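## Task

Get the printed block fully inside the top tray of the utility cart, then leave the cart parked in the yellow bay so that each of its four wheels sits within the taped area rather than on the tape. The robot must not topple or finish leaning. It only counts if things stay put without the robot holding them.

## Robot and tools

ROBOT. A simulated Hello Robot Stretch 3 with a single arm: a two-wheel differential base (0.33 m long, 0.34 m wide), a lift sliding on a mast, and a telescoping arm that reaches out to the robot's right side. The base cannot strafe; to move the gripper forward or back you drive the base. Turning in place pivots about the wheel-axle midpoint, 0.05 m behind the front edge; a stowed arm sweeps a 0.28 m radius circle, and an unfolded level wrist reaches beyond it. Fast base motion (0.30 m/s, 1.9 rad/s) needs lift_m under 0.30, arm_m under 0.03 and wrist_yaw_rad over 2.54; otherwise it is capped at 0.10 m/s and 0.63 rad/s.

FRAMES. Base frame: origin on the floor between the drive wheels, x ahead, y to the left, z up. hand_pose is reported in it, located where closed fingertips meet. Odometry frame is the base frame as it was at scene start; heading is in radians, left positive, range -3.142 to 3.142.

execute_actions(actions): a list run in order; an empty list just returns current state and images. Each action may hold robot, steps (integer 1 to 450 control steps at 30 per second, default 1) and until. robot is one of: a single command object; {"stop": true}, which brakes everything and clears the queue; or a list of up to 8 items run in sequence, each a command or {"pause_s": s} with s at most 15 seconds. A command may contain:
- base: exactly one key. translate_m is a relative drive in metres from where the base is when that command begins, positive forward, magnitude at most 1. rotate_rad is a relative turn in radians, positive counter-clockwise seen from above, magnitude at most 3.2.
- joints: absolute targets by name, not offsets. lift_m 0 to 1.1 (arm height); arm_m 0 to 0.52 (extension); wrist_yaw_rad -1.345 to 4.42 (0 along the arm, positive toward the front, 3.0 folded over the base); wrist_pitch_rad -1.57 to 0.451 (negative tips fingers down); wrist_roll_rad -2.911 to 2.911; gripper_m -0.089 to 0.179 (larger is wider; the real fingertip gap is about 0.007 smaller when nearly shut, 0.025 smaller fully open); head_pan_rad -3.953 to 1.73 (positive left, -1.57 faces along the arm); head_tilt_rad -1.53 to 0.419 (negative down). Unnamed joints keep their previous targets.
- contact_limits: {"arm_m": effort percent 1 to 100}, the effort at which that arm move halts; smaller is gentler, too small halts immediately. It lasts until the next arm_m command.
Motions in one command start together and keep running across later actions and while you think. A new command overrides at once and discards the rest of an older queue. A queued item starts only after the previous one ends "done" (off_target also passes for base and gripper). until ends an action early: {"robot": {"status": "ended"}} waits until nothing is moving and no queue runs; other fields take comparisons like [">", 0.3] or a status word or ["!=", "moving"]; {"any": {"status": "ended"}} fires when any motion ends. Any out-of-range value rejects the whole call.

zoom_image(camera, region): camera is head_camera, nav_camera or wrist_camera; region is [x0, y0, x1, y1] pixels of that camera's latest image, origin top-left, at most 504 by 504. Image sizes: head 896x504, nav 672x504 (fisheye), wrist 644x364. Both head cameras move with head_pan_rad/head_tilt_rad.

finished_scene(scene): scene number 1 or 2; irreversible, returns whether the goal was met and then loads the next task. Let every motion finish first, since leftover motion is braked and may stop short.

RESULTS. base_status shows progress in brackets (moved of goal). joint_goals, joint_status (moving, done, off_target, contact_stop, time_out, stopped, not_commanded, torque_fault), measured_speeds, and refusals/queue/queue_left. on_its_own appears when the robot changed a goal itself, a joint is slack or off, a motor strains at rest, or base_tilt has shifted 3 degrees or more. lidar_m: 12 ranges in 30 degree sectors, first straight ahead then counter-clockwise, in a plane 0.17 m high. wrist_depth_mm and head_depth_mm are 7x7 median depth grids. motor_effort is percent per motor with the peak in brackets. "refused:" or "dropped:" lines index actions and commands from 0. base_odometry counts wheel turns, so slip looks like travel.

GRIPPING. Close to a value below the object's width to hold; open at least 0.02 above the touching value to let go. The reading and "done" do not prove a grasp; check cameras or efforts. Overly hard squeezing triggers a stall guard that can let things slip.

SAFETY. Fold or unfold the wrist only with lift_m between 0.32 and 0.95, wrist_pitch_rad -0.4 and roll near 0; once folded, lift can drop to 0.25. With yaw below -0.4 keep pitch at -0.5 or lower. Pushing on something immovable with the gripper above about 0.45 m can tip the robot, as can a second push after contact_stop, driving while holding or hooking fixed things, or snagging furniture, especially reversing. If it leans, back out in small steps, free the gripper, and lower lift_m to about 0.2. Contact-stopped lift or arm goes slack until commanded again. Wrist servos overloaded for seconds shut off for 10 s (torque_fault). Loose objects may be nudged by outside pushes. Avoid drops, slams, and hard hits.

Each tool is called after ">>>" in YAML: its name, and indented under it one key for each argument.

## Session

>>> execute_actions:
  actions: []

Scene clock: 0.00 s.
robot.base_odometry: x=+0.000 y=+0.000 heading=+0.000 (m, m, rad; robot's odometry frame)
robot.turned_by_wheels: +0.000 (rad since the last result)
robot.turned_by_imu: +0.000 (rad since the last result)
robot.base_tilt: forward=+0.3 right=+0.4 (deg)
robot.lidar_m: 1.41 1.53 1.54 1.73 1.10 1.59 1.67 2.22 2.25 1.18 1.01 2.58
robot.head_depth_mm: 1734 2549 2731 2728 2715 2623 2225 / 1714 2363 2429 2393 2350 2323 2021 / 1725 2176 2157 2134 1982 1939 1890 / 1711 1969 1949 1926 1868 1846 1752 / 1714 1791 1781 1768 1714 1679 1559 / 1633 1653 1629 1619 1560 1443 1437 / 1524 1518 1515 1508 1485 1473 1469
robot.base_status: not_commanded
robot.joint_positions: lift_m=+0.494 arm_m=-0.001 wrist_yaw_rad=+2.839 wrist_pitch_rad=-0.380 wrist_roll_rad=-0.006 gripper_m=+0.037 head_pan_rad=+0.012 head_tilt_rad=+0.013
robot.joint_goals: lift_m=+0.494 arm_m=-0.001 wrist_yaw_rad=+2.839 wrist_pitch_rad=-0.380 wrist_roll_rad=-0.006 gripper_m=+0.037 head_pan_rad=+0.012 head_tilt_rad=+0.013
robot.joint_status: lift_m=not_commanded arm_m=not_commanded wrist_yaw_rad=not_commanded wrist_pitch_rad=not_commanded wrist_roll_rad=not_commanded gripper_m=not_commanded head_pan_rad=not_commanded head_tilt_rad=not_commanded
robot.measured_speeds: translate_m=+0.000 rotate_rad=+0.000 lift_m=+0.000 arm_m=+0.000 wrist_yaw_rad=+0.000 wrist_pitch_rad=+0.000 wrist_roll_rad=+0.000 head_pan_rad=+0.000 head_tilt_rad=+0.000
robot: refusals=0 queue=idle queue_left=0
robot.motor_effort: left_wheel=+0 right_wheel=-1 lift_m=+27 arm_m=+0 wrist_yaw_rad=-1 wrist_pitch_rad=+7 wrist_roll_rad=-1 gripper_m=+1 head_pan_rad=+0 head_tilt_rad=+1 (%)
robot.hand_pose: x=+0.0469 y=+0.0743 z=+0.5153 quat_wxyz=(+0.237, +0.704, +0.028, +0.669) (m; robot's base frame)
robot.wrist_depth_mm: - - - - - - - / - - - - - - - / - - - - - - - / - - - - - - - / 901 919 963 912 969 902 920 / 748 - 751 758 758 754 750 / 647 - 656 668 656 652 652
pictures: head_camera (sideways: a quarter turn clockwise sets it upright), nav_camera (sideways: a quarter turn counterclockwise sets it upright), wrist_camera
Images, in order (width x height): head_camera 896x504, nav_camera 672x504, wrist_camera 644x364.

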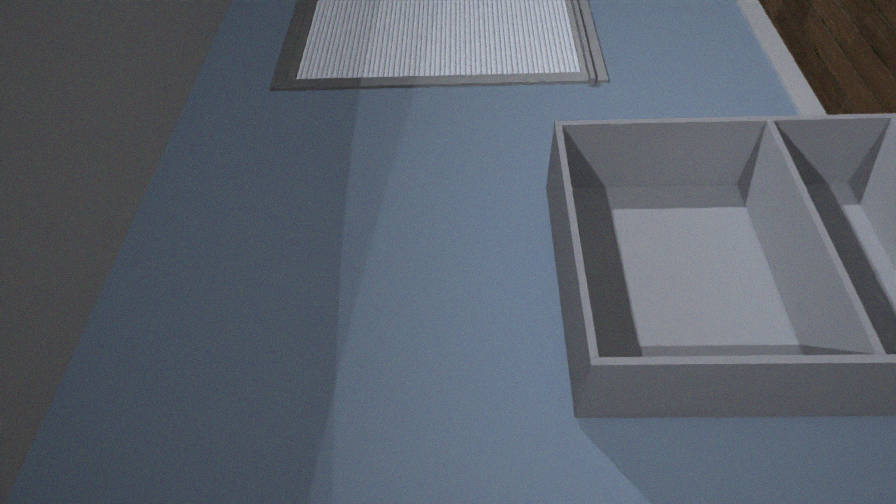

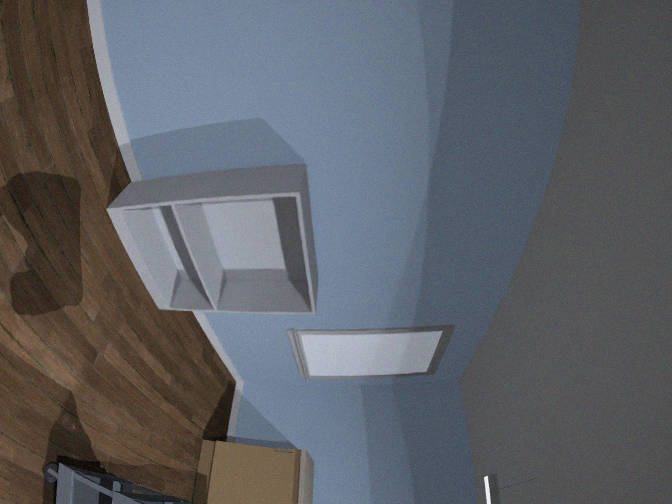

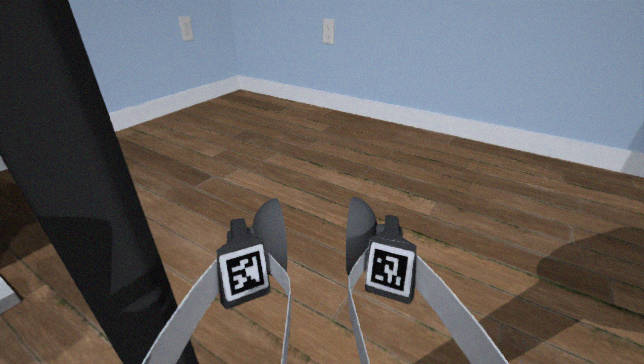

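>>> execute_actions:
  actions:
    - {"robot":{"joints":{"head_pan_rad":-1.3,"head_tilt_rad":-0.6}},"steps":200,"until":{"robot":{"status":"ended"}}}

>>> execute_actions:
  actions:
    - {"robot":{"joints":{"head_pan_rad":-2.8,"head_tilt_rad":-0.6}},"steps":200,"until":{"robot":{"status":"ended"}}}

>>> execute_actions:
  actions:
    - {"robot":{"joints":{"head_pan_rad":1.6,"head_tilt_rad":-0.6}},"steps":200,"until":{"robot":{"status":"ended"}}}

Scene clock: 8.27 s.
robot.base_odometry: x=+0.000 y=+0.000 heading=+0.000 (m, m, rad; robot's odometry frame)
robot.turned_by_wheels: +0.000 (rad since the last result)
robot.turned_by_imu: +0.000 (rad since the last result)
robot.base_tilt: forward=+0.0 right=+0.6 (deg)
robot.lidar_m: 1.41 1.53 1.54 1.73 1.10 1.59 1.67 2.22 2.26 1.18 1.01 2.59
robot.head_depth_mm: 2752 2959 3038 2344 1795 1437 1207 / 3140 3402 3396 2365 1796 1452 1215 / 3079 3383 3090 2269 1805 1447 1213 / 2927 3170 1393 1511 1657 1450 1216 / 2830 2541 1350 1514 1604 1457 1215 / 2690 2415 1359 1453 1491 1411 1214 / 2593 2321 1364 1337 1542 1466 1220
robot.base_status: not_commanded
robot.joint_positions: lift_m=+0.494 arm_m=-0.001 wrist_yaw_rad=+2.839 wrist_pitch_rad=-0.380 wrist_roll_rad=-0.006 gripper_m=+0.037 head_pan_rad=-1.293 head_tilt_rad=-0.592
robot.joint_goals: lift_m=+0.494 arm_m=-0.001 wrist_yaw_rad=+2.839 wrist_pitch_rad=-0.380 wrist_roll_rad=-0.006 gripper_m=+0.037 head_pan_rad=-1.300 head_tilt_rad=-0.600
robot.joint_status: lift_m=not_commanded arm_m=not_commanded wrist_yaw_rad=not_commanded wrist_pitch_rad=not_commanded wrist_roll_rad=not_commanded gripper_m=not_commanded head_pan_rad=done head_tilt_rad=done
robot.measured_speeds: translate_m=+0.000 rotate_rad=+0.000 lift_m=+0.000 arm_m=+0.000 wrist_yaw_rad=+0.000 wrist_pitch_rad=+0.000 wrist_roll_rad=+0.000 head_pan_rad=+0.000 head_tilt_rad=+0.000
robot: refusals=0 queue=done queue_left=0
robot.motor_effort: left_wheel=+0(0) right_wheel=-1(1) lift_m=+27(26) arm_m=+0(0) wrist_yaw_rad=+0(1) wrist_pitch_rad=+7(7) wrist_roll_rad=-1(1) gripper_m=-1(1) head_pan_rad=-4(58) head_tilt_rad=-3(25) (%)
robot.hand_pose: x=+0.0469 y=+0.0743 z=+0.5153 quat_wxyz=(+0.237, +0.704, +0.028, +0.669) (m; robot's base frame)
robot.wrist_depth_mm: - - - - - - - / - - - - - - - / - - - - - - - / - - - - - - - / 893 942 934 934 958 919 918 / 741 - 736 765 733 758 759 / 644 - 640 651 651 667 658
pictures: head_camera (sideways: a quarter turn clockwise sets it upright), nav_camera (sideways: a quarter turn counterclockwise sets it upright), wrist_camera
Images, in order (width x height): head_camera 896x504, nav_camera 672x504, wrist_camera 644x364.

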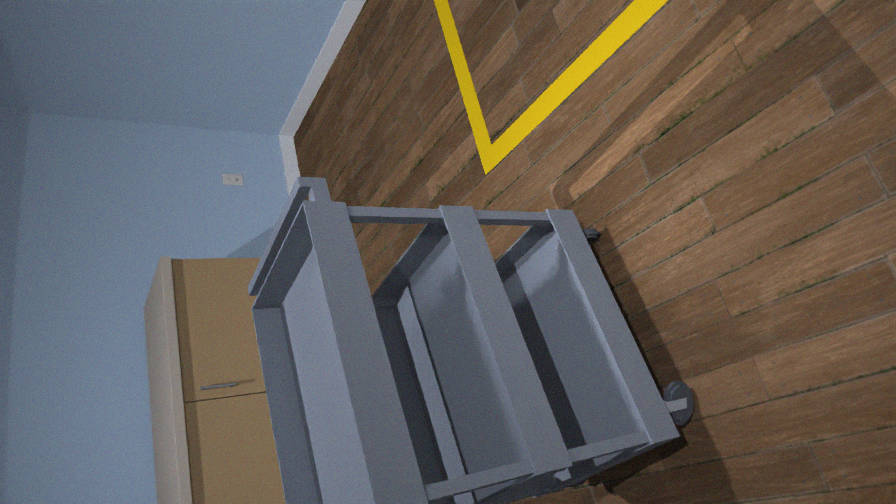

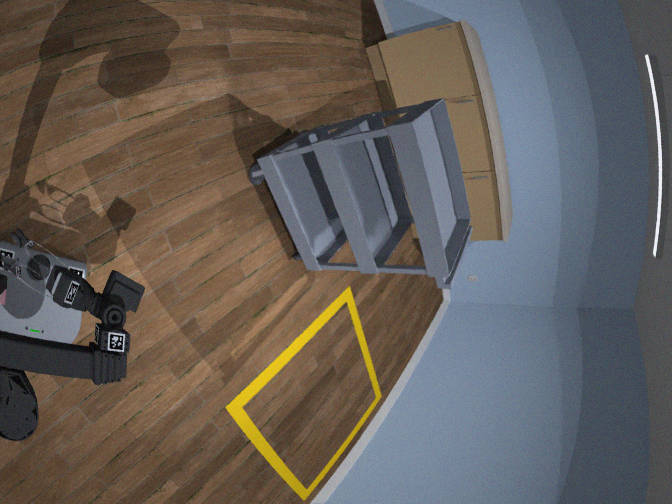

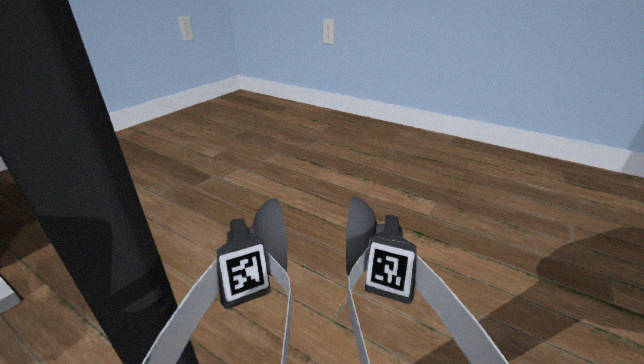

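Scene clock: 9.57 s.
robot.base_odometry: x=+0.000 y=+0.000 heading=+0.000 (m, m, rad; robot's odometry frame)
robot.turned_by_wheels: +0.000 (rad since the last result)
robot.turned_by_imu: +0.000 (rad since the last result)
robot.base_tilt: forward=+0.2 right=+0.5 (deg)
robot.lidar_m: 1.41 1.53 1.54 1.73 1.10 1.59 1.67 2.22 2.25 1.18 1.01 2.59
robot.head_depth_mm: 2111 2223 1525 1915 1791 1451 1202 / 2169 2412 2563 2368 1804 1447 1211 / 2076 2304 2575 2382 1788 1458 1211 / 1980 2181 2450 2394 1795 1456 1209 / 1901 2102 2327 2397 1798 1452 1212 / 1855 2006 2246 2373 1806 1456 1218 / 1782 1952 2174 2295 1809 1452 1213
robot.base_status: not_commanded
robot.joint_positions: lift_m=+0.494 arm_m=-0.001 wrist_yaw_rad=+2.839 wrist_pitch_rad=-0.380 wrist_roll_rad=-0.006 gripper_m=+0.037 head_pan_rad=-2.793 head_tilt_rad=-0.592
robot.joint_goals: lift_m=+0.494 arm_m=-0.001 wrist_yaw_rad=+2.839 wrist_pitch_rad=-0.380 wrist_roll_rad=-0.006 gripper_m=+0.037 head_pan_rad=-2.800 head_tilt_rad=-0.600
robot.joint_status: lift_m=not_commanded arm_m=not_commanded wrist_yaw_rad=not_commanded wrist_pitch_rad=not_commanded wrist_roll_rad=not_commanded gripper_m=not_commanded head_pan_rad=done head_tilt_rad=done
robot.measured_speeds: translate_m=+0.000 rotate_rad=+0.000 lift_m=+0.000 arm_m=+0.000 wrist_yaw_rad=+0.000 wrist_pitch_rad=+0.000 wrist_roll_rad=+0.000 head_pan_rad=+0.000 head_tilt_rad=+0.000
robot: refusals=0 queue=done queue_left=0
robot.motor_effort: left_wheel=+0(0) right_wheel=-1(1) lift_m=+26(27) arm_m=+1(1) wrist_yaw_rad=+1(1) wrist_pitch_rad=+7(7) wrist_roll_rad=-1(0) gripper_m=+0(0) head_pan_rad=-4(59) head_tilt_rad=-2(6) (%)
robot.hand_pose: x=+0.0469 y=+0.0743 z=+0.5153 quat_wxyz=(+0.237, +0.704, +0.028, +0.669) (m; robot's base frame)
robot.wrist_depth_mm: - - - - - - - / - - - - - - - / - - - - - - - / - - - - - - - / 896 913 957 932 936 913 908 / 763 - 738 776 743 752 769 / 655 - 649 663 649 658 644
pictures: head_camera (sideways: a quarter turn clockwise sets it upright), nav_camera (sideways: a quarter turn counterclockwise sets it upright), wrist_camera
Images, in order (width x height): head_camera 896x504, nav_camera 672x504, wrist_camera 644x364.

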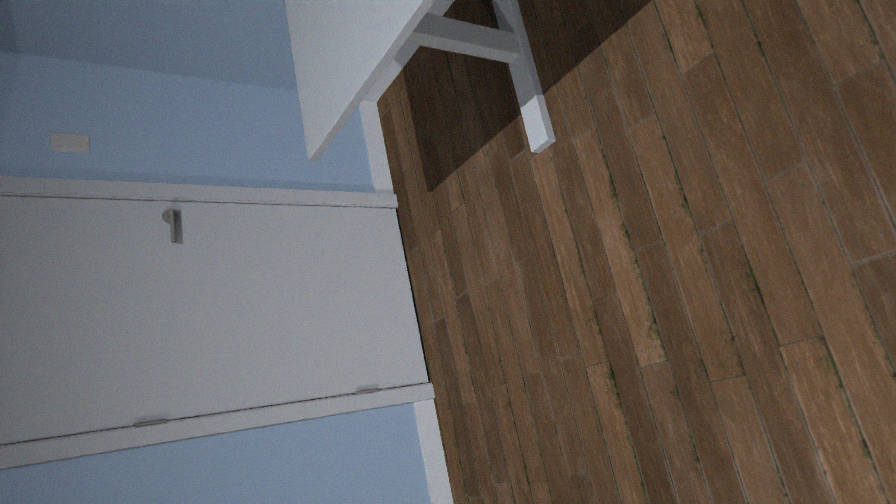

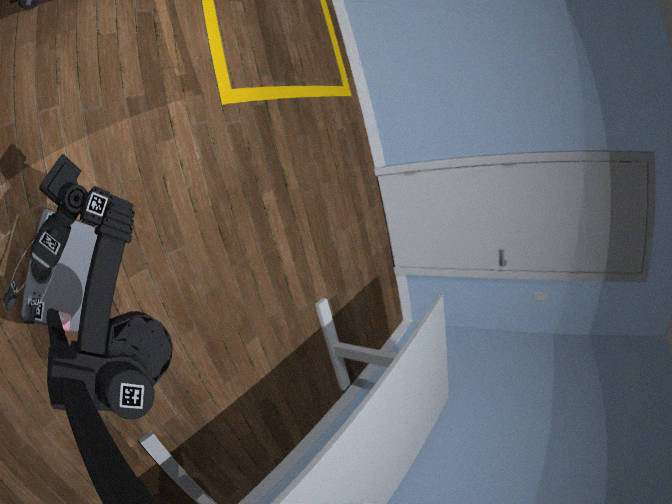

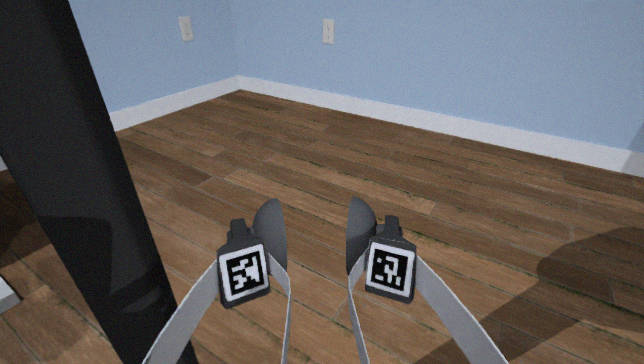

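Scene clock: 12.07 s.
robot.base_odometry: x=+0.000 y=+0.000 heading=+0.000 (m, m, rad; robot's odometry frame)
robot.turned_by_wheels: +0.000 (rad since the last result)
robot.turned_by_imu: +0.000 (rad since the last result)
robot.base_tilt: forward=+0.0 right=+0.5 (deg)
robot.lidar_m: 1.41 1.53 1.54 1.73 1.10 1.59 1.66 2.22 2.25 1.17 1.01 2.59
robot.head_depth_mm: 1479 1590 1715 1871 1807 1441 1207 / 1622 1743 1910 2092 1795 1444 1212 / 1767 1948 2138 2284 1798 1441 1217 / 1698 1877 2097 2267 1805 1452 1213 / 1565 1730 1889 2086 1797 1448 1218 / 1464 1598 1749 1925 1811 1448 1251 / 1357 1480 1616 1759 1803 1488 -
robot.base_status: not_commanded
robot.joint_positions: lift_m=+0.494 arm_m=-0.001 wrist_yaw_rad=+2.839 wrist_pitch_rad=-0.380 wrist_roll_rad=-0.006 gripper_m=+0.037 head_pan_rad=+1.593 head_tilt_rad=-0.592
robot.joint_goals: lift_m=+0.494 arm_m=-0.001 wrist_yaw_rad=+2.839 wrist_pitch_rad=-0.380 wrist_roll_rad=-0.006 gripper_m=+0.037 head_pan_rad=+1.600 head_tilt_rad=-0.600
robot.joint_status: lift_m=not_commanded arm_m=not_commanded wrist_yaw_rad=not_commanded wrist_pitch_rad=not_commanded wrist_roll_rad=not_commanded gripper_m=not_commanded head_pan_rad=done head_tilt_rad=done
robot.measured_speeds: translate_m=+0.000 rotate_rad=+0.000 lift_m=+0.000 arm_m=+0.000 wrist_yaw_rad=+0.000 wrist_pitch_rad=+0.000 wrist_roll_rad=+0.000 head_pan_rad=+0.000 head_tilt_rad=+0.000
robot: refusals=0 queue=done queue_left=0
robot.motor_effort: left_wheel=+0(0) right_wheel=-1(1) lift_m=+26(26) arm_m=+0(0) wrist_yaw_rad=+0(0) wrist_pitch_rad=+7(7) wrist_roll_rad=+0(0) gripper_m=+0(0) head_pan_rad=+5(59) head_tilt_rad=-2(2) (%)
robot.hand_pose: x=+0.0469 y=+0.0743 z=+0.5153 quat_wxyz=(+0.237, +0.704, +0.028, +0.669) (m; robot's base frame)
robot.wrist_depth_mm: - - - - - - - / - - - - - - - / - - - - - - - / - - - - - - - / 923 934 979 909 912 924 909 / 747 - 726 765 748 754 748 / 644 - 651 665 661 657 655
pictures: head_camera (sideways: a quarter turn clockwise sets it upright), nav_camera (sideways: a quarter turn counterclockwise sets it upright), wrist_camera
Images, in order (width x height): head_camera 896x504, nav_camera 672x504, wrist_camera 644x364.

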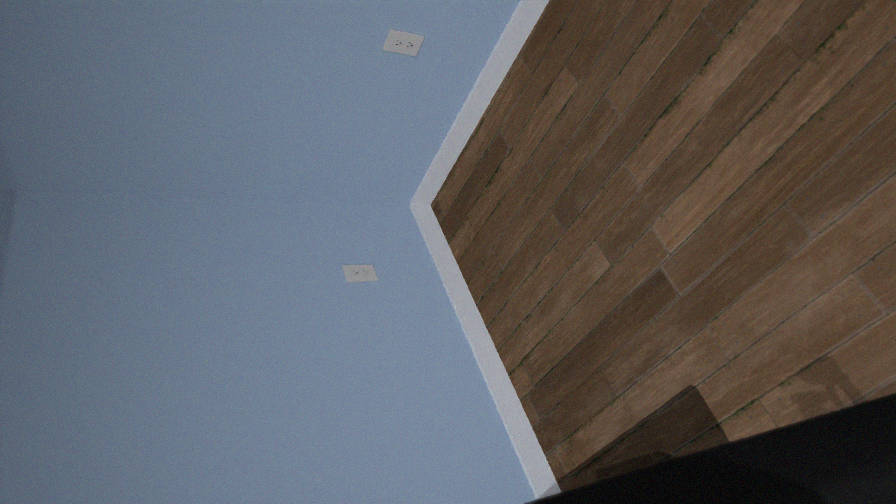

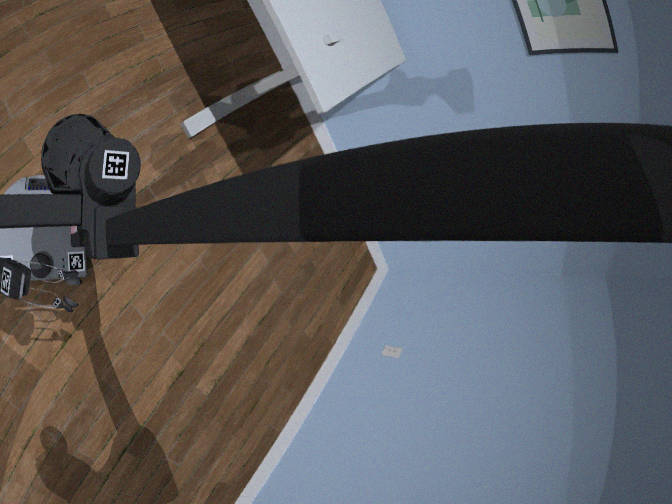

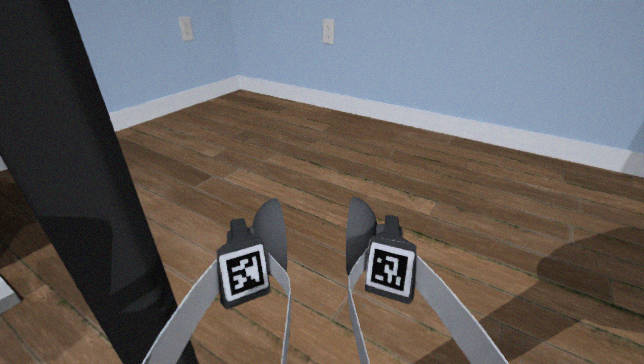

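>>> execute_actions:
  actions:
    - {"robot":{"joints":{"head_pan_rad":-3.8,"head_tilt_rad":-0.6}},"steps":200,"until":{"robot":{"status":"ended"}}}

Scene clock: 27.50 s.
robot.base_odometry: x=+0.000 y=+0.000 heading=+0.000 (m, m, rad; robot's odometry frame)
robot.turned_by_wheels: +0.000 (rad since the last result)
robot.turned_by_imu: +0.000 (rad since the last result)
robot.base_tilt: forward=+0.3 right=+0.6 (deg)
robot.lidar_m: 1.41 1.52 1.54 1.73 1.10 1.58 1.67 2.22 2.25 1.17 1.01 2.58
robot.head_depth_mm: 1252 1372 1518 - - - - / 1274 1406 1494 1043 1730 1485 - / 1306 1444 1538 1047 1677 1442 1210 / 1336 1477 1540 1050 1797 1452 1215 / 1360 1501 1542 1103 1813 1448 1213 / 1396 1542 1549 1098 1799 1458 1216 / 1422 1588 1549 1164 1806 1457 1219
robot.base_status: not_commanded
robot.joint_positions: lift_m=+0.494 arm_m=-0.001 wrist_yaw_rad=+2.839 wrist_pitch_rad=-0.380 wrist_roll_rad=-0.006 gripper_m=+0.037 head_pan_rad=-3.793 head_tilt_rad=-0.592
robot.joint_goals: lift_m=+0.494 arm_m=-0.001 wrist_yaw_rad=+2.839 wrist_pitch_rad=-0.380 wrist_roll_rad=-0.006 gripper_m=+0.037 head_pan_rad=-3.800 head_tilt_rad=-0.600
robot.joint_status: lift_m=not_commanded arm_m=not_commanded wrist_yaw_rad=not_commanded wrist_pitch_rad=not_commanded wrist_roll_rad=not_commanded gripper_m=not_commanded head_pan_rad=done head_tilt_rad=done
robot.measured_speeds: translate_m=+0.000 rotate_rad=+0.000 lift_m=+0.000 arm_m=+0.000 wrist_yaw_rad=+0.000 wrist_pitch_rad=+0.000 wrist_roll_rad=+0.000 head_pan_rad=+0.000 head_tilt_rad=+0.000
robot: refusals=0 queue=done queue_left=0
robot.motor_effort: left_wheel=+1(0) right_wheel=-1(1) lift_m=+26(27) arm_m=+0(0) wrist_yaw_rad=+0(1) wrist_pitch_rad=+7(7) wrist_roll_rad=+0(0) gripper_m=+0(0) head_pan_rad=-3(57) head_tilt_rad=-2(3) (%)
robot.hand_pose: x=+0.0469 y=+0.0743 z=+0.5153 quat_wxyz=(+0.237, +0.704, +0.028, +0.669) (m; robot's base frame)
robot.wrist_depth_mm: - - - - - - - / - - - - - - - / - - - - - - - / - - - - - - - / 921 949 977 934 972 917 928 / 753 - 730 761 721 773 758 / 644 - 646 658 653 667 656
pictures: head_camera (sideways: a quarter turn clockwise sets it upright), nav_camera (sideways: a quarter turn counterclockwise sets it upright), wrist_camera
Images, in order (width x height): head_camera 896x504, nav_camera 672x504, wrist_camera 644x364.

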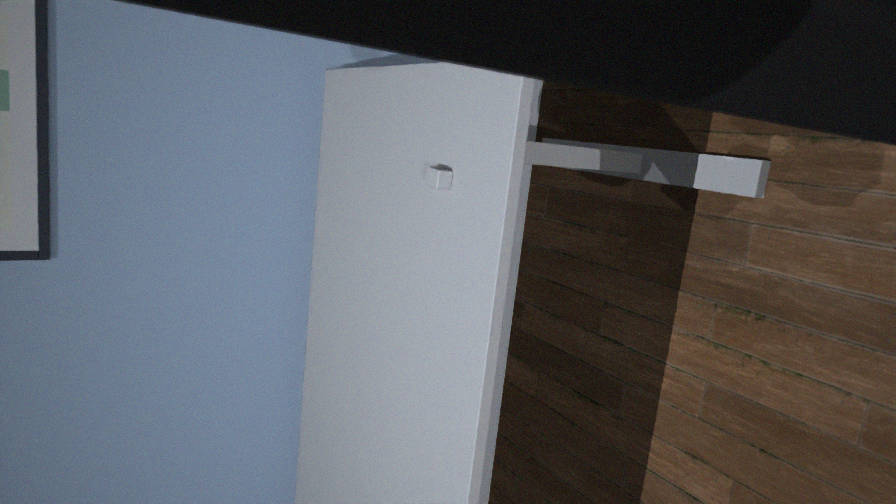

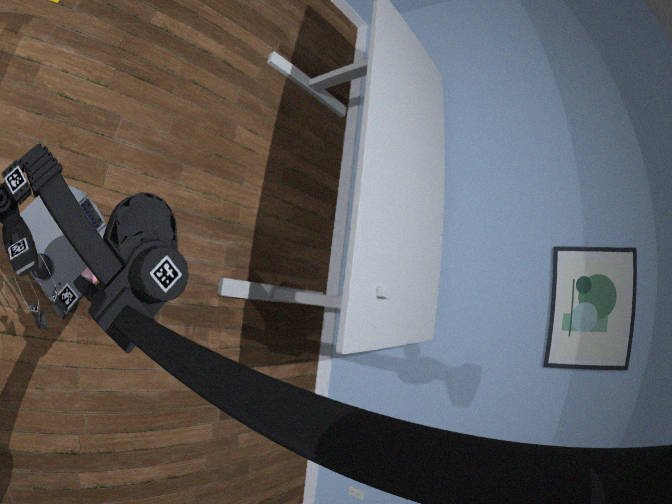

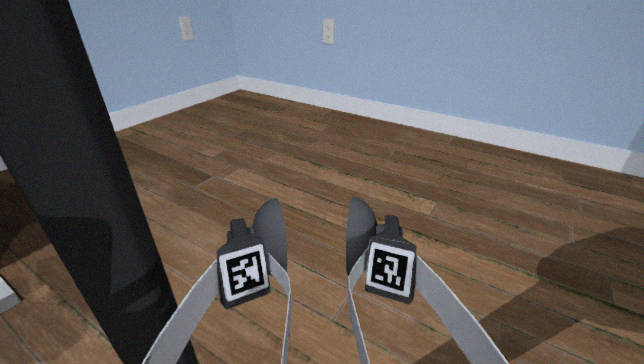

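>>> execute_actions:
  actions:
    - {"robot":[{"base":{"rotate_rad":2.345},"joints":{"lift_m":0.9,"wrist_pitch_rad":-0.4,"head_pan_rad":-1.57,"head_tilt_rad":-0.8}},{"base":{"translate_m":0.25}},{"base":{"rotate_rad":1.571},"joints":{"wrist_yaw_rad":0,"gripper_m":0.15}}],"steps":450,"until":{"robot":{"status":"ended"}}}

Scene clock: 50.50 s.
robot.base_odometry: x=-0.175 y=+0.179 heading=-2.368 (m, m, rad; robot's odometry frame)
robot.turned_by_wheels: +3.916 (rad since the last result)
robot.turned_by_imu: +3.977 (rad since the last result)
robot.base_tilt: forward=+0.3 right=+0.4 (deg)
robot.lidar_m: 2.18 2.38 1.30 1.26 1.94 1.57 1.55 1.67 1.34 0.85 1.42 1.49
robot.head_depth_mm: 1096 1256 1444 1680 - - - / 1104 1259 1371 882 - - 1083 / 1115 1242 1021 831 - - 1081 / 1120 1251 1026 822 - 1264 1099 / 1127 1265 1026 806 1497 1297 1125 / 1139 1276 1029 806 1516 1289 1123 / 1145 1275 1026 812 1514 1296 1120
robot.base_status: done (rotate_rad +1.5708 of +1.5710)
robot.joint_positions: lift_m=+0.899 arm_m=-0.001 wrist_yaw_rad=+0.002 wrist_pitch_rad=-0.415 wrist_roll_rad=-0.006 gripper_m=+0.150 head_pan_rad=-1.577 head_tilt_rad=-0.790
robot.joint_goals: lift_m=+0.900 arm_m=-0.001 wrist_yaw_rad=+0.000 wrist_pitch_rad=-0.400 wrist_roll_rad=-0.006 gripper_m=+0.150 head_pan_rad=-1.570 head_tilt_rad=-0.800
robot.joint_status: lift_m=done arm_m=not_commanded wrist_yaw_rad=done wrist_pitch_rad=done wrist_roll_rad=not_commanded gripper_m=done head_pan_rad=done head_tilt_rad=done
robot.measured_speeds: translate_m=+0.000 rotate_rad=+0.000 lift_m=+0.000 arm_m=+0.000 wrist_yaw_rad=+0.000 wrist_pitch_rad=+0.000 wrist_roll_rad=+0.000 head_pan_rad=+0.000 head_tilt_rad=+0.000
robot: refusals=0 queue=done queue_left=0
robot.motor_effort: left_wheel=-5(12) right_wheel=+1(5) lift_m=+37(38) arm_m=+0(1) wrist_yaw_rad=-3(4) wrist_pitch_rad=+7(8) wrist_roll_rad=+0(0) gripper_m=+0(79) head_pan_rad=+4(56) head_tilt_rad=-3(14) (%)
robot.hand_pose: x=-0.0210 y=-0.3692 z=+0.9127 quat_wxyz=(+0.695, +0.147, -0.689, -0.145) (m; robot's base frame)
robot.wrist_depth_mm: - - - 939 956 907 908 / - - - - - - 939 / 700 699 690 711 820 - - / 526 537 542 538 558 - - / 434 453 436 448 445 - - / - - - 931 401 - - / - - - - - - -
pictures: head_camera (sideways: a quarter turn clockwise sets it upright), nav_camera (sideways: a quarter turn counterclockwise sets it upright), wrist_camera
Images, in order (width x height): head_camera 896x504, nav_camera 672x504, wrist_camera 644x364.

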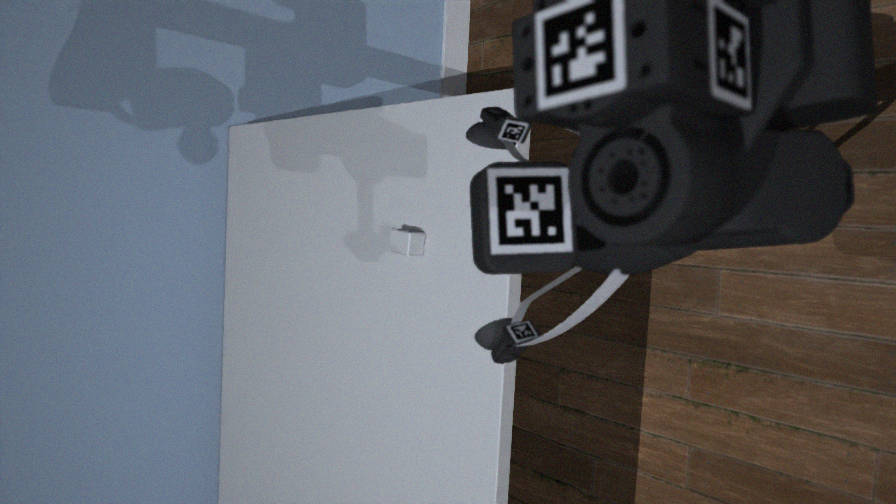

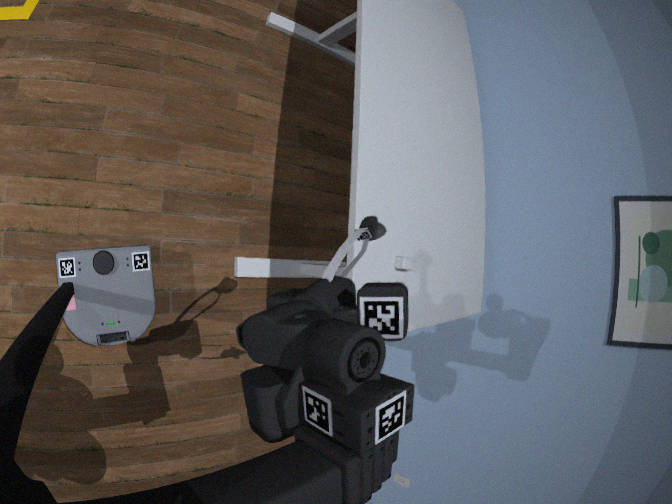

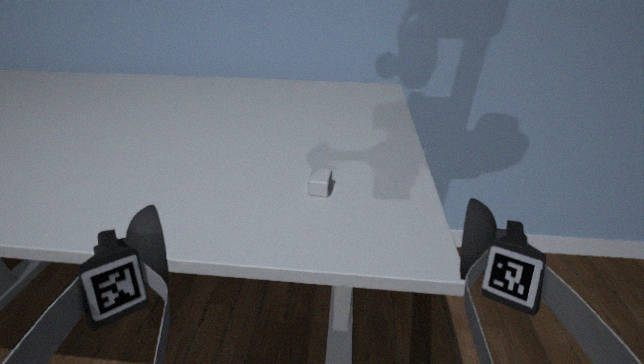

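>>> execute_actions:
  actions:
    - {"robot":{"joints":{"lift_m":0.77,"arm_m":0.22}},"steps":450,"until":{"robot":{"status":"ended"}}}

Scene clock: 59.50 s.
robot.base_odometry: x=-0.175 y=+0.179 heading=-2.368 (m, m, rad; robot's odometry frame)
robot.turned_by_wheels: +0.000 (rad since the last result)
robot.turned_by_imu: +0.000 (rad since the last result)
robot.base_tilt: forward=+0.2 right=+0.4 (deg)
robot.lidar_m: 2.18 2.39 1.31 1.26 1.94 1.57 1.55 1.67 1.34 0.85 1.43 1.49
robot.head_depth_mm: 1095 1256 1450 1681 1548 - - / 1101 1256 1364 1619 1436 1290 1120 / 1114 1243 1018 - 1443 1289 1124 / 1121 1255 1020 818 1448 1283 1120 / 1126 1267 1025 808 1516 1291 1124 / 1138 1275 1026 808 1522 1294 1127 / 1150 1268 1031 812 1522 1294 1129
robot.base_status: done (rotate_rad +1.5708 of +1.5710)
robot.joint_positions: lift_m=+0.771 arm_m=+0.220 wrist_yaw_rad=+0.001 wrist_pitch_rad=-0.415 wrist_roll_rad=-0.006 gripper_m=+0.150 head_pan_rad=-1.577 head_tilt_rad=-0.790
robot.joint_goals: lift_m=+0.770 arm_m=+0.220 wrist_yaw_rad=+0.000 wrist_pitch_rad=-0.400 wrist_roll_rad=-0.006 gripper_m=+0.150 head_pan_rad=-1.570 head_tilt_rad=-0.800
robot.joint_status: lift_m=done arm_m=done wrist_yaw_rad=done wrist_pitch_rad=done wrist_roll_rad=not_commanded gripper_m=done head_pan_rad=done head_tilt_rad=done
robot.measured_speeds: translate_m=+0.000 rotate_rad=+0.000 lift_m=+0.000 arm_m=+0.000 wrist_yaw_rad=+0.000 wrist_pitch_rad=+0.000 wrist_roll_rad=+0.000 head_pan_rad=+0.000 head_tilt_rad=+0.000
robot: refusals=0 queue=done queue_left=0
robot.motor_effort: left_wheel=-4(4) right_wheel=+2(1) lift_m=+11(37) arm_m=+4(3) wrist_yaw_rad=-2(3) wrist_pitch_rad=+7(7) wrist_roll_rad=+0(0) gripper_m=+0(0) head_pan_rad=+4(3) head_tilt_rad=-3(3) (%)
robot.hand_pose: x=-0.0212 y=-0.5894 z=+0.7841 quat_wxyz=(+0.694, +0.147, -0.689, -0.145) (m; robot's base frame)
robot.wrist_depth_mm: 793 801 780 786 746 733 720 / 586 596 591 604 598 806 785 / 407 409 416 417 420 849 851 / 314 314 313 315 319 338 933 / 256 265 255 251 258 269 - / 217 - 215 217 217 - - / 178 185 185 185 186 187 188
pictures: head_camera (sideways: a quarter turn clockwise sets it upright), nav_camera (sideways: a quarter turn counterclockwise sets it upright), wrist_camera
Images, in order (width x height): head_camera 896x504, nav_camera 672x504, wrist_camera 644x364.

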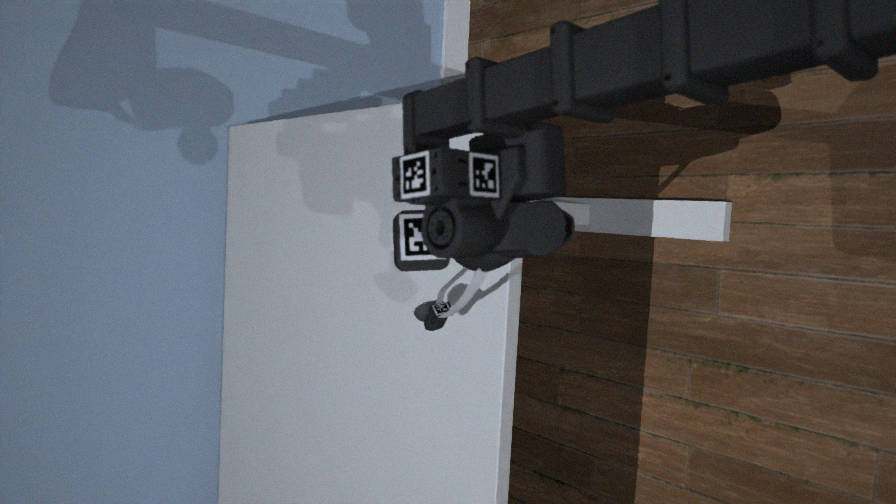

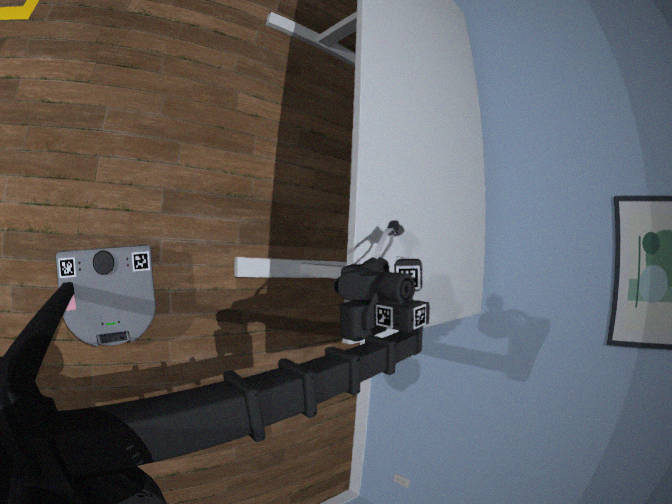

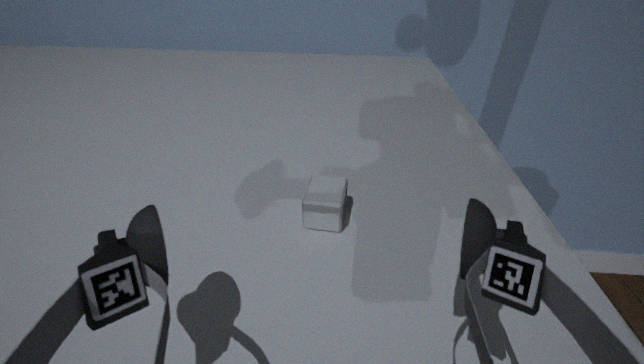

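>>> execute_actions:
  actions:
    - {"robot":{"joints":{"lift_m":0.74,"arm_m":0.28}},"steps":450,"until":{"robot":{"status":"ended"}}}

Scene clock: 66.83 s.
robot.base_odometry: x=-0.175 y=+0.179 heading=-2.368 (m, m, rad; robot's odometry frame)
robot.turned_by_wheels: +0.000 (rad since the last result)
robot.turned_by_imu: +0.000 (rad since the last result)
robot.base_tilt: forward=+0.2 right=+0.5 (deg)
robot.lidar_m: 2.19 2.38 1.30 1.26 1.94 1.57 1.55 1.67 1.34 0.85 1.43 1.49
robot.head_depth_mm: 1093 1243 1448 1692 1533 - - / 1097 1255 1370 1682 1436 1276 1123 / 1112 1240 1017 - 1472 1294 1117 / 1122 1254 1020 793 1463 1282 1124 / 1131 1267 1027 805 1514 1297 1121 / 1136 1272 1025 808 1513 1293 1124 / 1146 1264 1024 808 1519 1298 1127
robot.base_status: done (rotate_rad +1.5708 of +1.5710)
robot.joint_positions: lift_m=+0.741 arm_m=+0.280 wrist_yaw_rad=+0.001 wrist_pitch_rad=-0.415 wrist_roll_rad=-0.006 gripper_m=+0.150 head_pan_rad=-1.577 head_tilt_rad=-0.790
robot.joint_goals: lift_m=+0.740 arm_m=+0.280 wrist_yaw_rad=+0.000 wrist_pitch_rad=-0.400 wrist_roll_rad=-0.006 gripper_m=+0.150 head_pan_rad=-1.570 head_tilt_rad=-0.800
robot.joint_status: lift_m=done arm_m=done wrist_yaw_rad=done wrist_pitch_rad=done wrist_roll_rad=not_commanded gripper_m=done head_pan_rad=done head_tilt_rad=done
robot.measured_speeds: translate_m=+0.000 rotate_rad=+0.000 lift_m=+0.000 arm_m=+0.000 wrist_yaw_rad=+0.000 wrist_pitch_rad=+0.000 wrist_roll_rad=+0.000 head_pan_rad=+0.000 head_tilt_rad=+0.000
robot: refusals=0 queue=done queue_left=0
robot.motor_effort: left_wheel=-4(5) right_wheel=+2(2) lift_m=+11(11) arm_m=+4(5) wrist_yaw_rad=-2(3) wrist_pitch_rad=+7(7) wrist_roll_rad=-1(0) gripper_m=-1(1) head_pan_rad=+3(4) head_tilt_rad=-3(3) (%)
robot.hand_pose: x=-0.0212 y=-0.6494 z=+0.7541 quat_wxyz=(+0.694, +0.147, -0.689, -0.145) (m; robot's base frame)
robot.wrist_depth_mm: 754 749 722 699 694 699 662 / 486 493 490 498 497 739 720 / 340 338 342 344 346 373 798 / 262 262 262 265 264 266 866 / 211 221 213 187 216 225 224 / 184 - 179 180 181 - 181 / 150 154 154 155 155 156 156
pictures: head_camera (sideways: a quarter turn clockwise sets it upright), nav_camera (sideways: a quarter turn counterclockwise sets it upright), wrist_camera
Images, in order (width x height): head_camera 896x504, nav_camera 672x504, wrist_camera 644x364.

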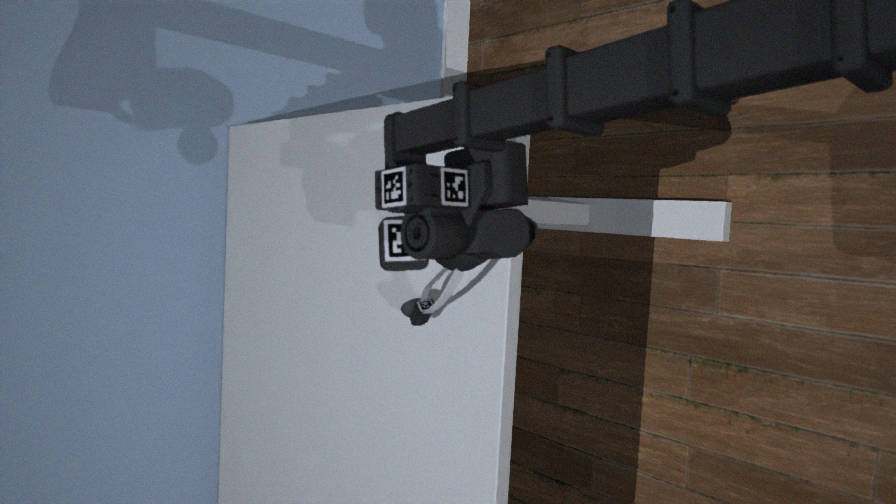

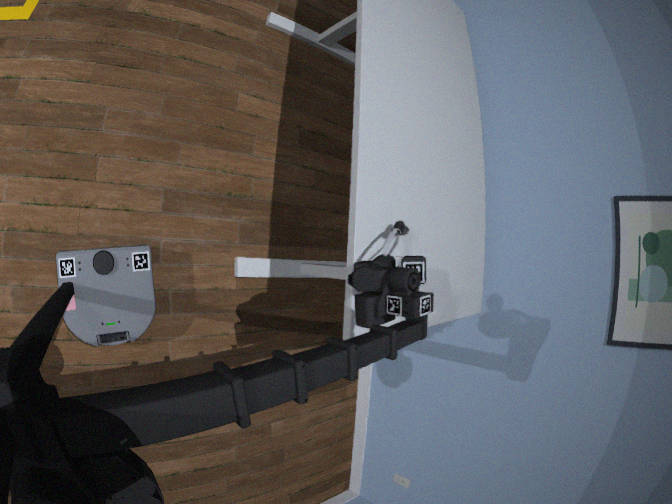

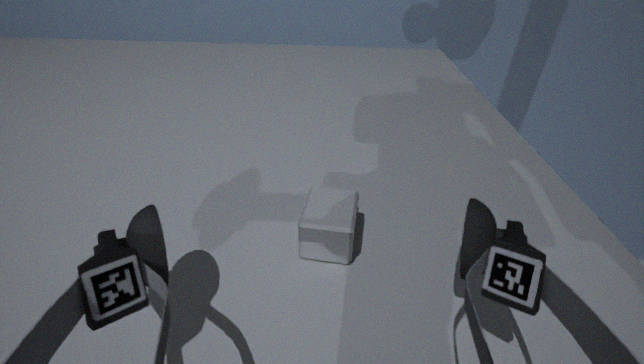

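>>> execute_actions:
  actions:
    - {"robot":[{"joints":{"lift_m":0.73,"arm_m":0.30}},{"joints":{"gripper_m":0.01}},{"joints":{"lift_m":1.0}},{"joints":{"arm_m":0.0}}],"steps":450,"until":{"robot":{"status":"ended"}}}

Scene clock: 84.10 s.
robot.base_odometry: x=-0.175 y=+0.179 heading=-2.368 (m, m, rad; robot's odometry frame)
robot.turned_by_wheels: +0.000 (rad since the last result)
robot.turned_by_imu: -0.001 (rad since the last result)
robot.base_tilt: forward=+0.2 right=+0.4 (deg)
robot.lidar_m: 2.18 2.38 1.30 1.26 1.95 1.57 1.55 1.67 1.34 0.85 1.43 1.49
robot.head_depth_mm: 1102 1223 - - - - 1124 / 1109 1258 1367 - - 1230 1120 / 1107 1245 1134 - - - 1121 / 1124 1255 1109 - 1481 1268 1122 / 1131 1266 1021 805 1521 1287 1120 / 1139 1273 1024 808 1516 1297 1125 / 1146 1275 1026 810 1519 1300 1124
robot.base_status: done (rotate_rad +1.5708 of +1.5710)
robot.joint_positions: lift_m=+0.999 arm_m=+0.000 wrist_yaw_rad=+0.001 wrist_pitch_rad=-0.416 wrist_roll_rad=-0.006 gripper_m=+0.010 head_pan_rad=-1.577 head_tilt_rad=-0.790
robot.joint_goals: lift_m=+1.000 arm_m=+0.000 wrist_yaw_rad=+0.000 wrist_pitch_rad=-0.400 wrist_roll_rad=-0.006 gripper_m=+0.010 head_pan_rad=-1.570 head_tilt_rad=-0.800
robot.joint_status: lift_m=done arm_m=done wrist_yaw_rad=done wrist_pitch_rad=done wrist_roll_rad=not_commanded gripper_m=done head_pan_rad=done head_tilt_rad=done
robot.measured_speeds: translate_m=+0.000 rotate_rad=+0.000 lift_m=+0.000 arm_m=+0.000 wrist_yaw_rad=+0.000 wrist_pitch_rad=+0.000 wrist_roll_rad=+0.000 head_pan_rad=+0.000 head_tilt_rad=+0.000
robot: refusals=0 queue=done queue_left=0
robot.motor_effort: left_wheel=-4(5) right_wheel=+1(2) lift_m=+37(37) arm_m=-3(4) wrist_yaw_rad=-2(2) wrist_pitch_rad=+7(7) wrist_roll_rad=+0(0) gripper_m=-9(84) head_pan_rad=+4(4) head_tilt_rad=-3(3) (%)
robot.hand_pose: x=-0.0213 y=-0.3700 z=+1.0125 quat_wxyz=(+0.694, +0.147, -0.689, -0.145) (m; robot's base frame)
robot.wrist_depth_mm: - - - 955 925 894 892 / - - - - - - 988 / 911 927 943 960 - - - / 695 683 715 714 - - - / 577 570 591 160 - - - / 487 487 475 472 516 - - / - - - - - - -
pictures: head_camera (sideways: a quarter turn clockwise sets it upright), nav_camera (sideways: a quarter turn counterclockwise sets it upright), wrist_camera
Images, in order (width x height): head_camera 896x504, nav_camera 672x504, wrist_camera 644x364.

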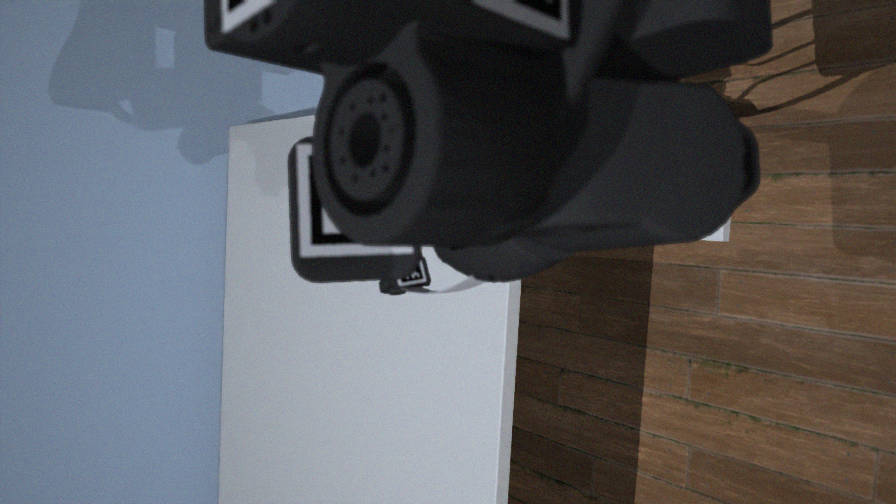

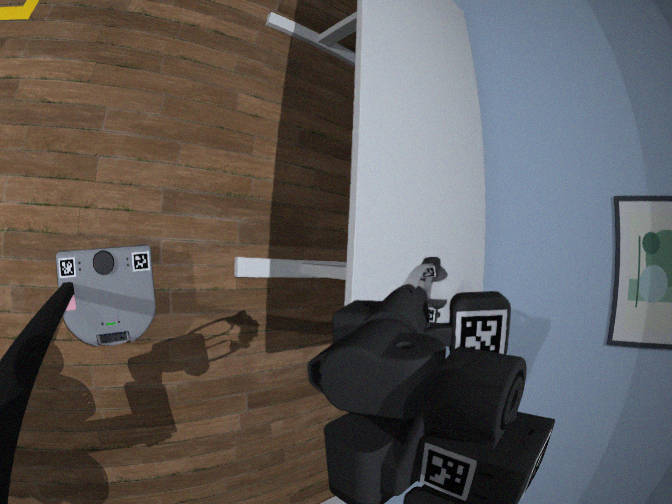

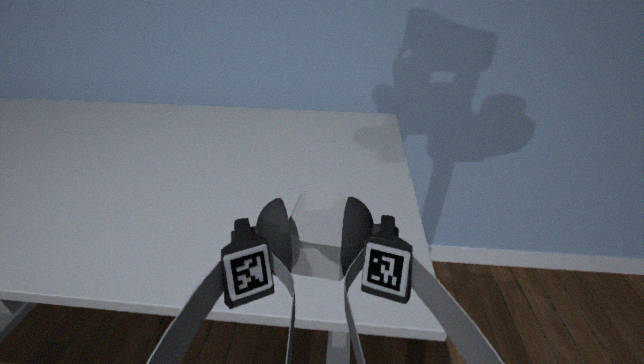

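>>> execute_actions:
  actions:
    - {"robot":[{"base":{"rotate_rad":1.026},"joints":{"lift_m":1.08}},{"base":{"translate_m":0.77}},{"base":{"rotate_rad":2.127}}],"steps":450,"until":{"robot":{"status":"ended"}}}
    - {"steps":200,"until":{"robot":{"status":"ended"}}}

Scene clock: 121.00 s.
robot.base_odometry: x=+0.000 y=-0.571 heading=+0.785 (m, m, rad; robot's odometry frame)
robot.turned_by_wheels: +3.153 (rad since the last result)
robot.turned_by_imu: +3.203 (rad since the last result)
robot.base_tilt: forward=+0.1 right=+0.5 (deg)
robot.lidar_m: 1.88 2.04 1.59 2.03 2.21 1.91 1.89 2.05 0.61 0.59 0.62 1.60
robot.head_depth_mm: - - - - 1438 1288 1120 / - - - - 1239 1237 1119 / - - - - 1263 1243 1122 / - 1042 - 1083 1032 1240 1122 / 1878 1984 888 1064 1041 1232 1119 / 1895 1995 894 1065 1030 1261 1124 / 1913 2230 864 823 1482 1295 1128
robot.base_status: done (rotate_rad +2.1268 of +2.1270)
robot.joint_positions: lift_m=+1.079 arm_m=+0.000 wrist_yaw_rad=+0.001 wrist_pitch_rad=-0.416 wrist_roll_rad=-0.006 gripper_m=+0.010 head_pan_rad=-1.577 head_tilt_rad=-0.790
robot.joint_goals: lift_m=+1.080 arm_m=+0.000 wrist_yaw_rad=+0.000 wrist_pitch_rad=-0.400 wrist_roll_rad=-0.006 gripper_m=+0.010 head_pan_rad=-1.570 head_tilt_rad=-0.800
robot.joint_status: lift_m=done arm_m=done wrist_yaw_rad=done wrist_pitch_rad=done wrist_roll_rad=not_commanded gripper_m=done head_pan_rad=done head_tilt_rad=done
robot.measured_speeds: translate_m=+0.000 rotate_rad=+0.000 lift_m=+0.000 arm_m=+0.000 wrist_yaw_rad=+0.000 wrist_pitch_rad=+0.000 wrist_roll_rad=+0.000 head_pan_rad=+0.000 head_tilt_rad=+0.000
robot: refusals=0 queue=done queue_left=0
robot.motor_effort: left_wheel=-5(11) right_wheel=+2(3) lift_m=+37(38) arm_m=-3(3) wrist_yaw_rad=-2(2) wrist_pitch_rad=+7(7) wrist_roll_rad=+0(1) gripper_m=-10(9) head_pan_rad=+5(4) head_tilt_rad=-3(3) (%)
robot.hand_pose: x=-0.0213 y=-0.3700 z=+1.0924 quat_wxyz=(+0.694, +0.147, -0.689, -0.145) (m; robot's base frame)
robot.wrist_depth_mm: - - - - - - - / - - - - - - - / - - 861 857 851 - - / - - 714 734 733 687 - / - 591 608 161 595 519 - / - - 811 831 819 - - / - - 738 740 752 - -
pictures: head_camera (sideways: a quarter turn clockwise sets it upright), nav_camera (sideways: a quarter turn counterclockwise sets it upright), wrist_camera
Images, in order (width x height): head_camera 896x504, nav_camera 672x504, wrist_camera 644x364.

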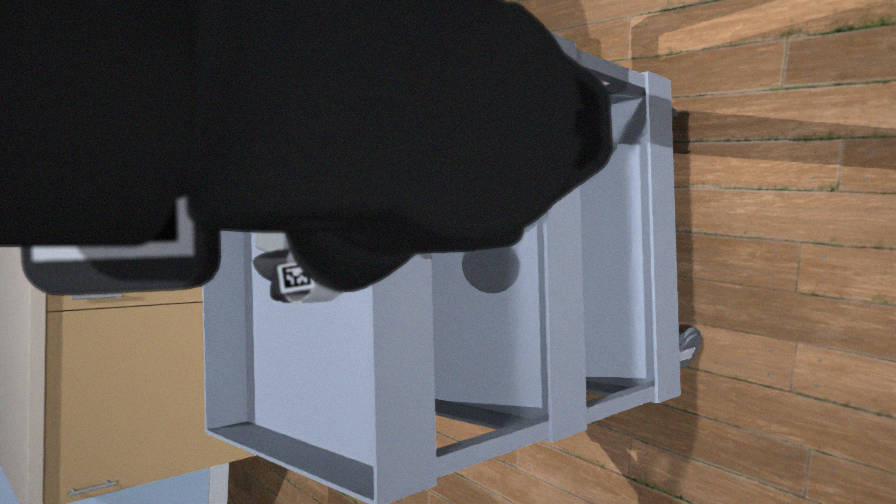

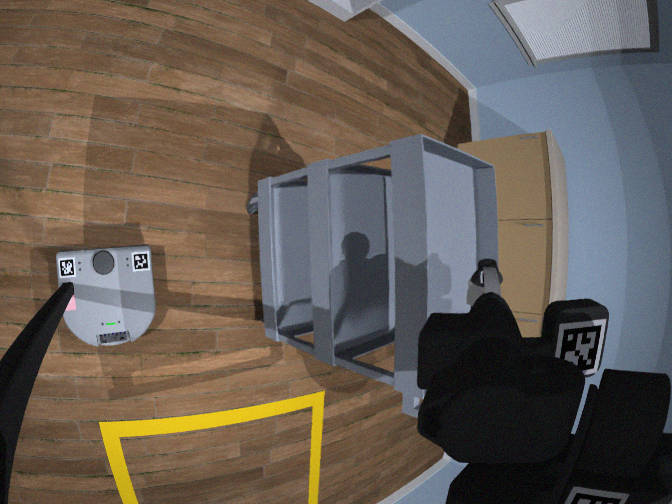

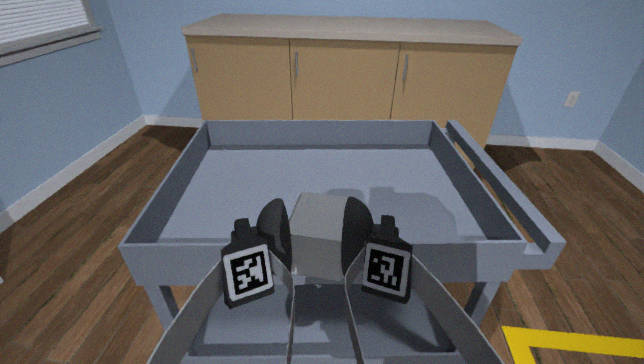

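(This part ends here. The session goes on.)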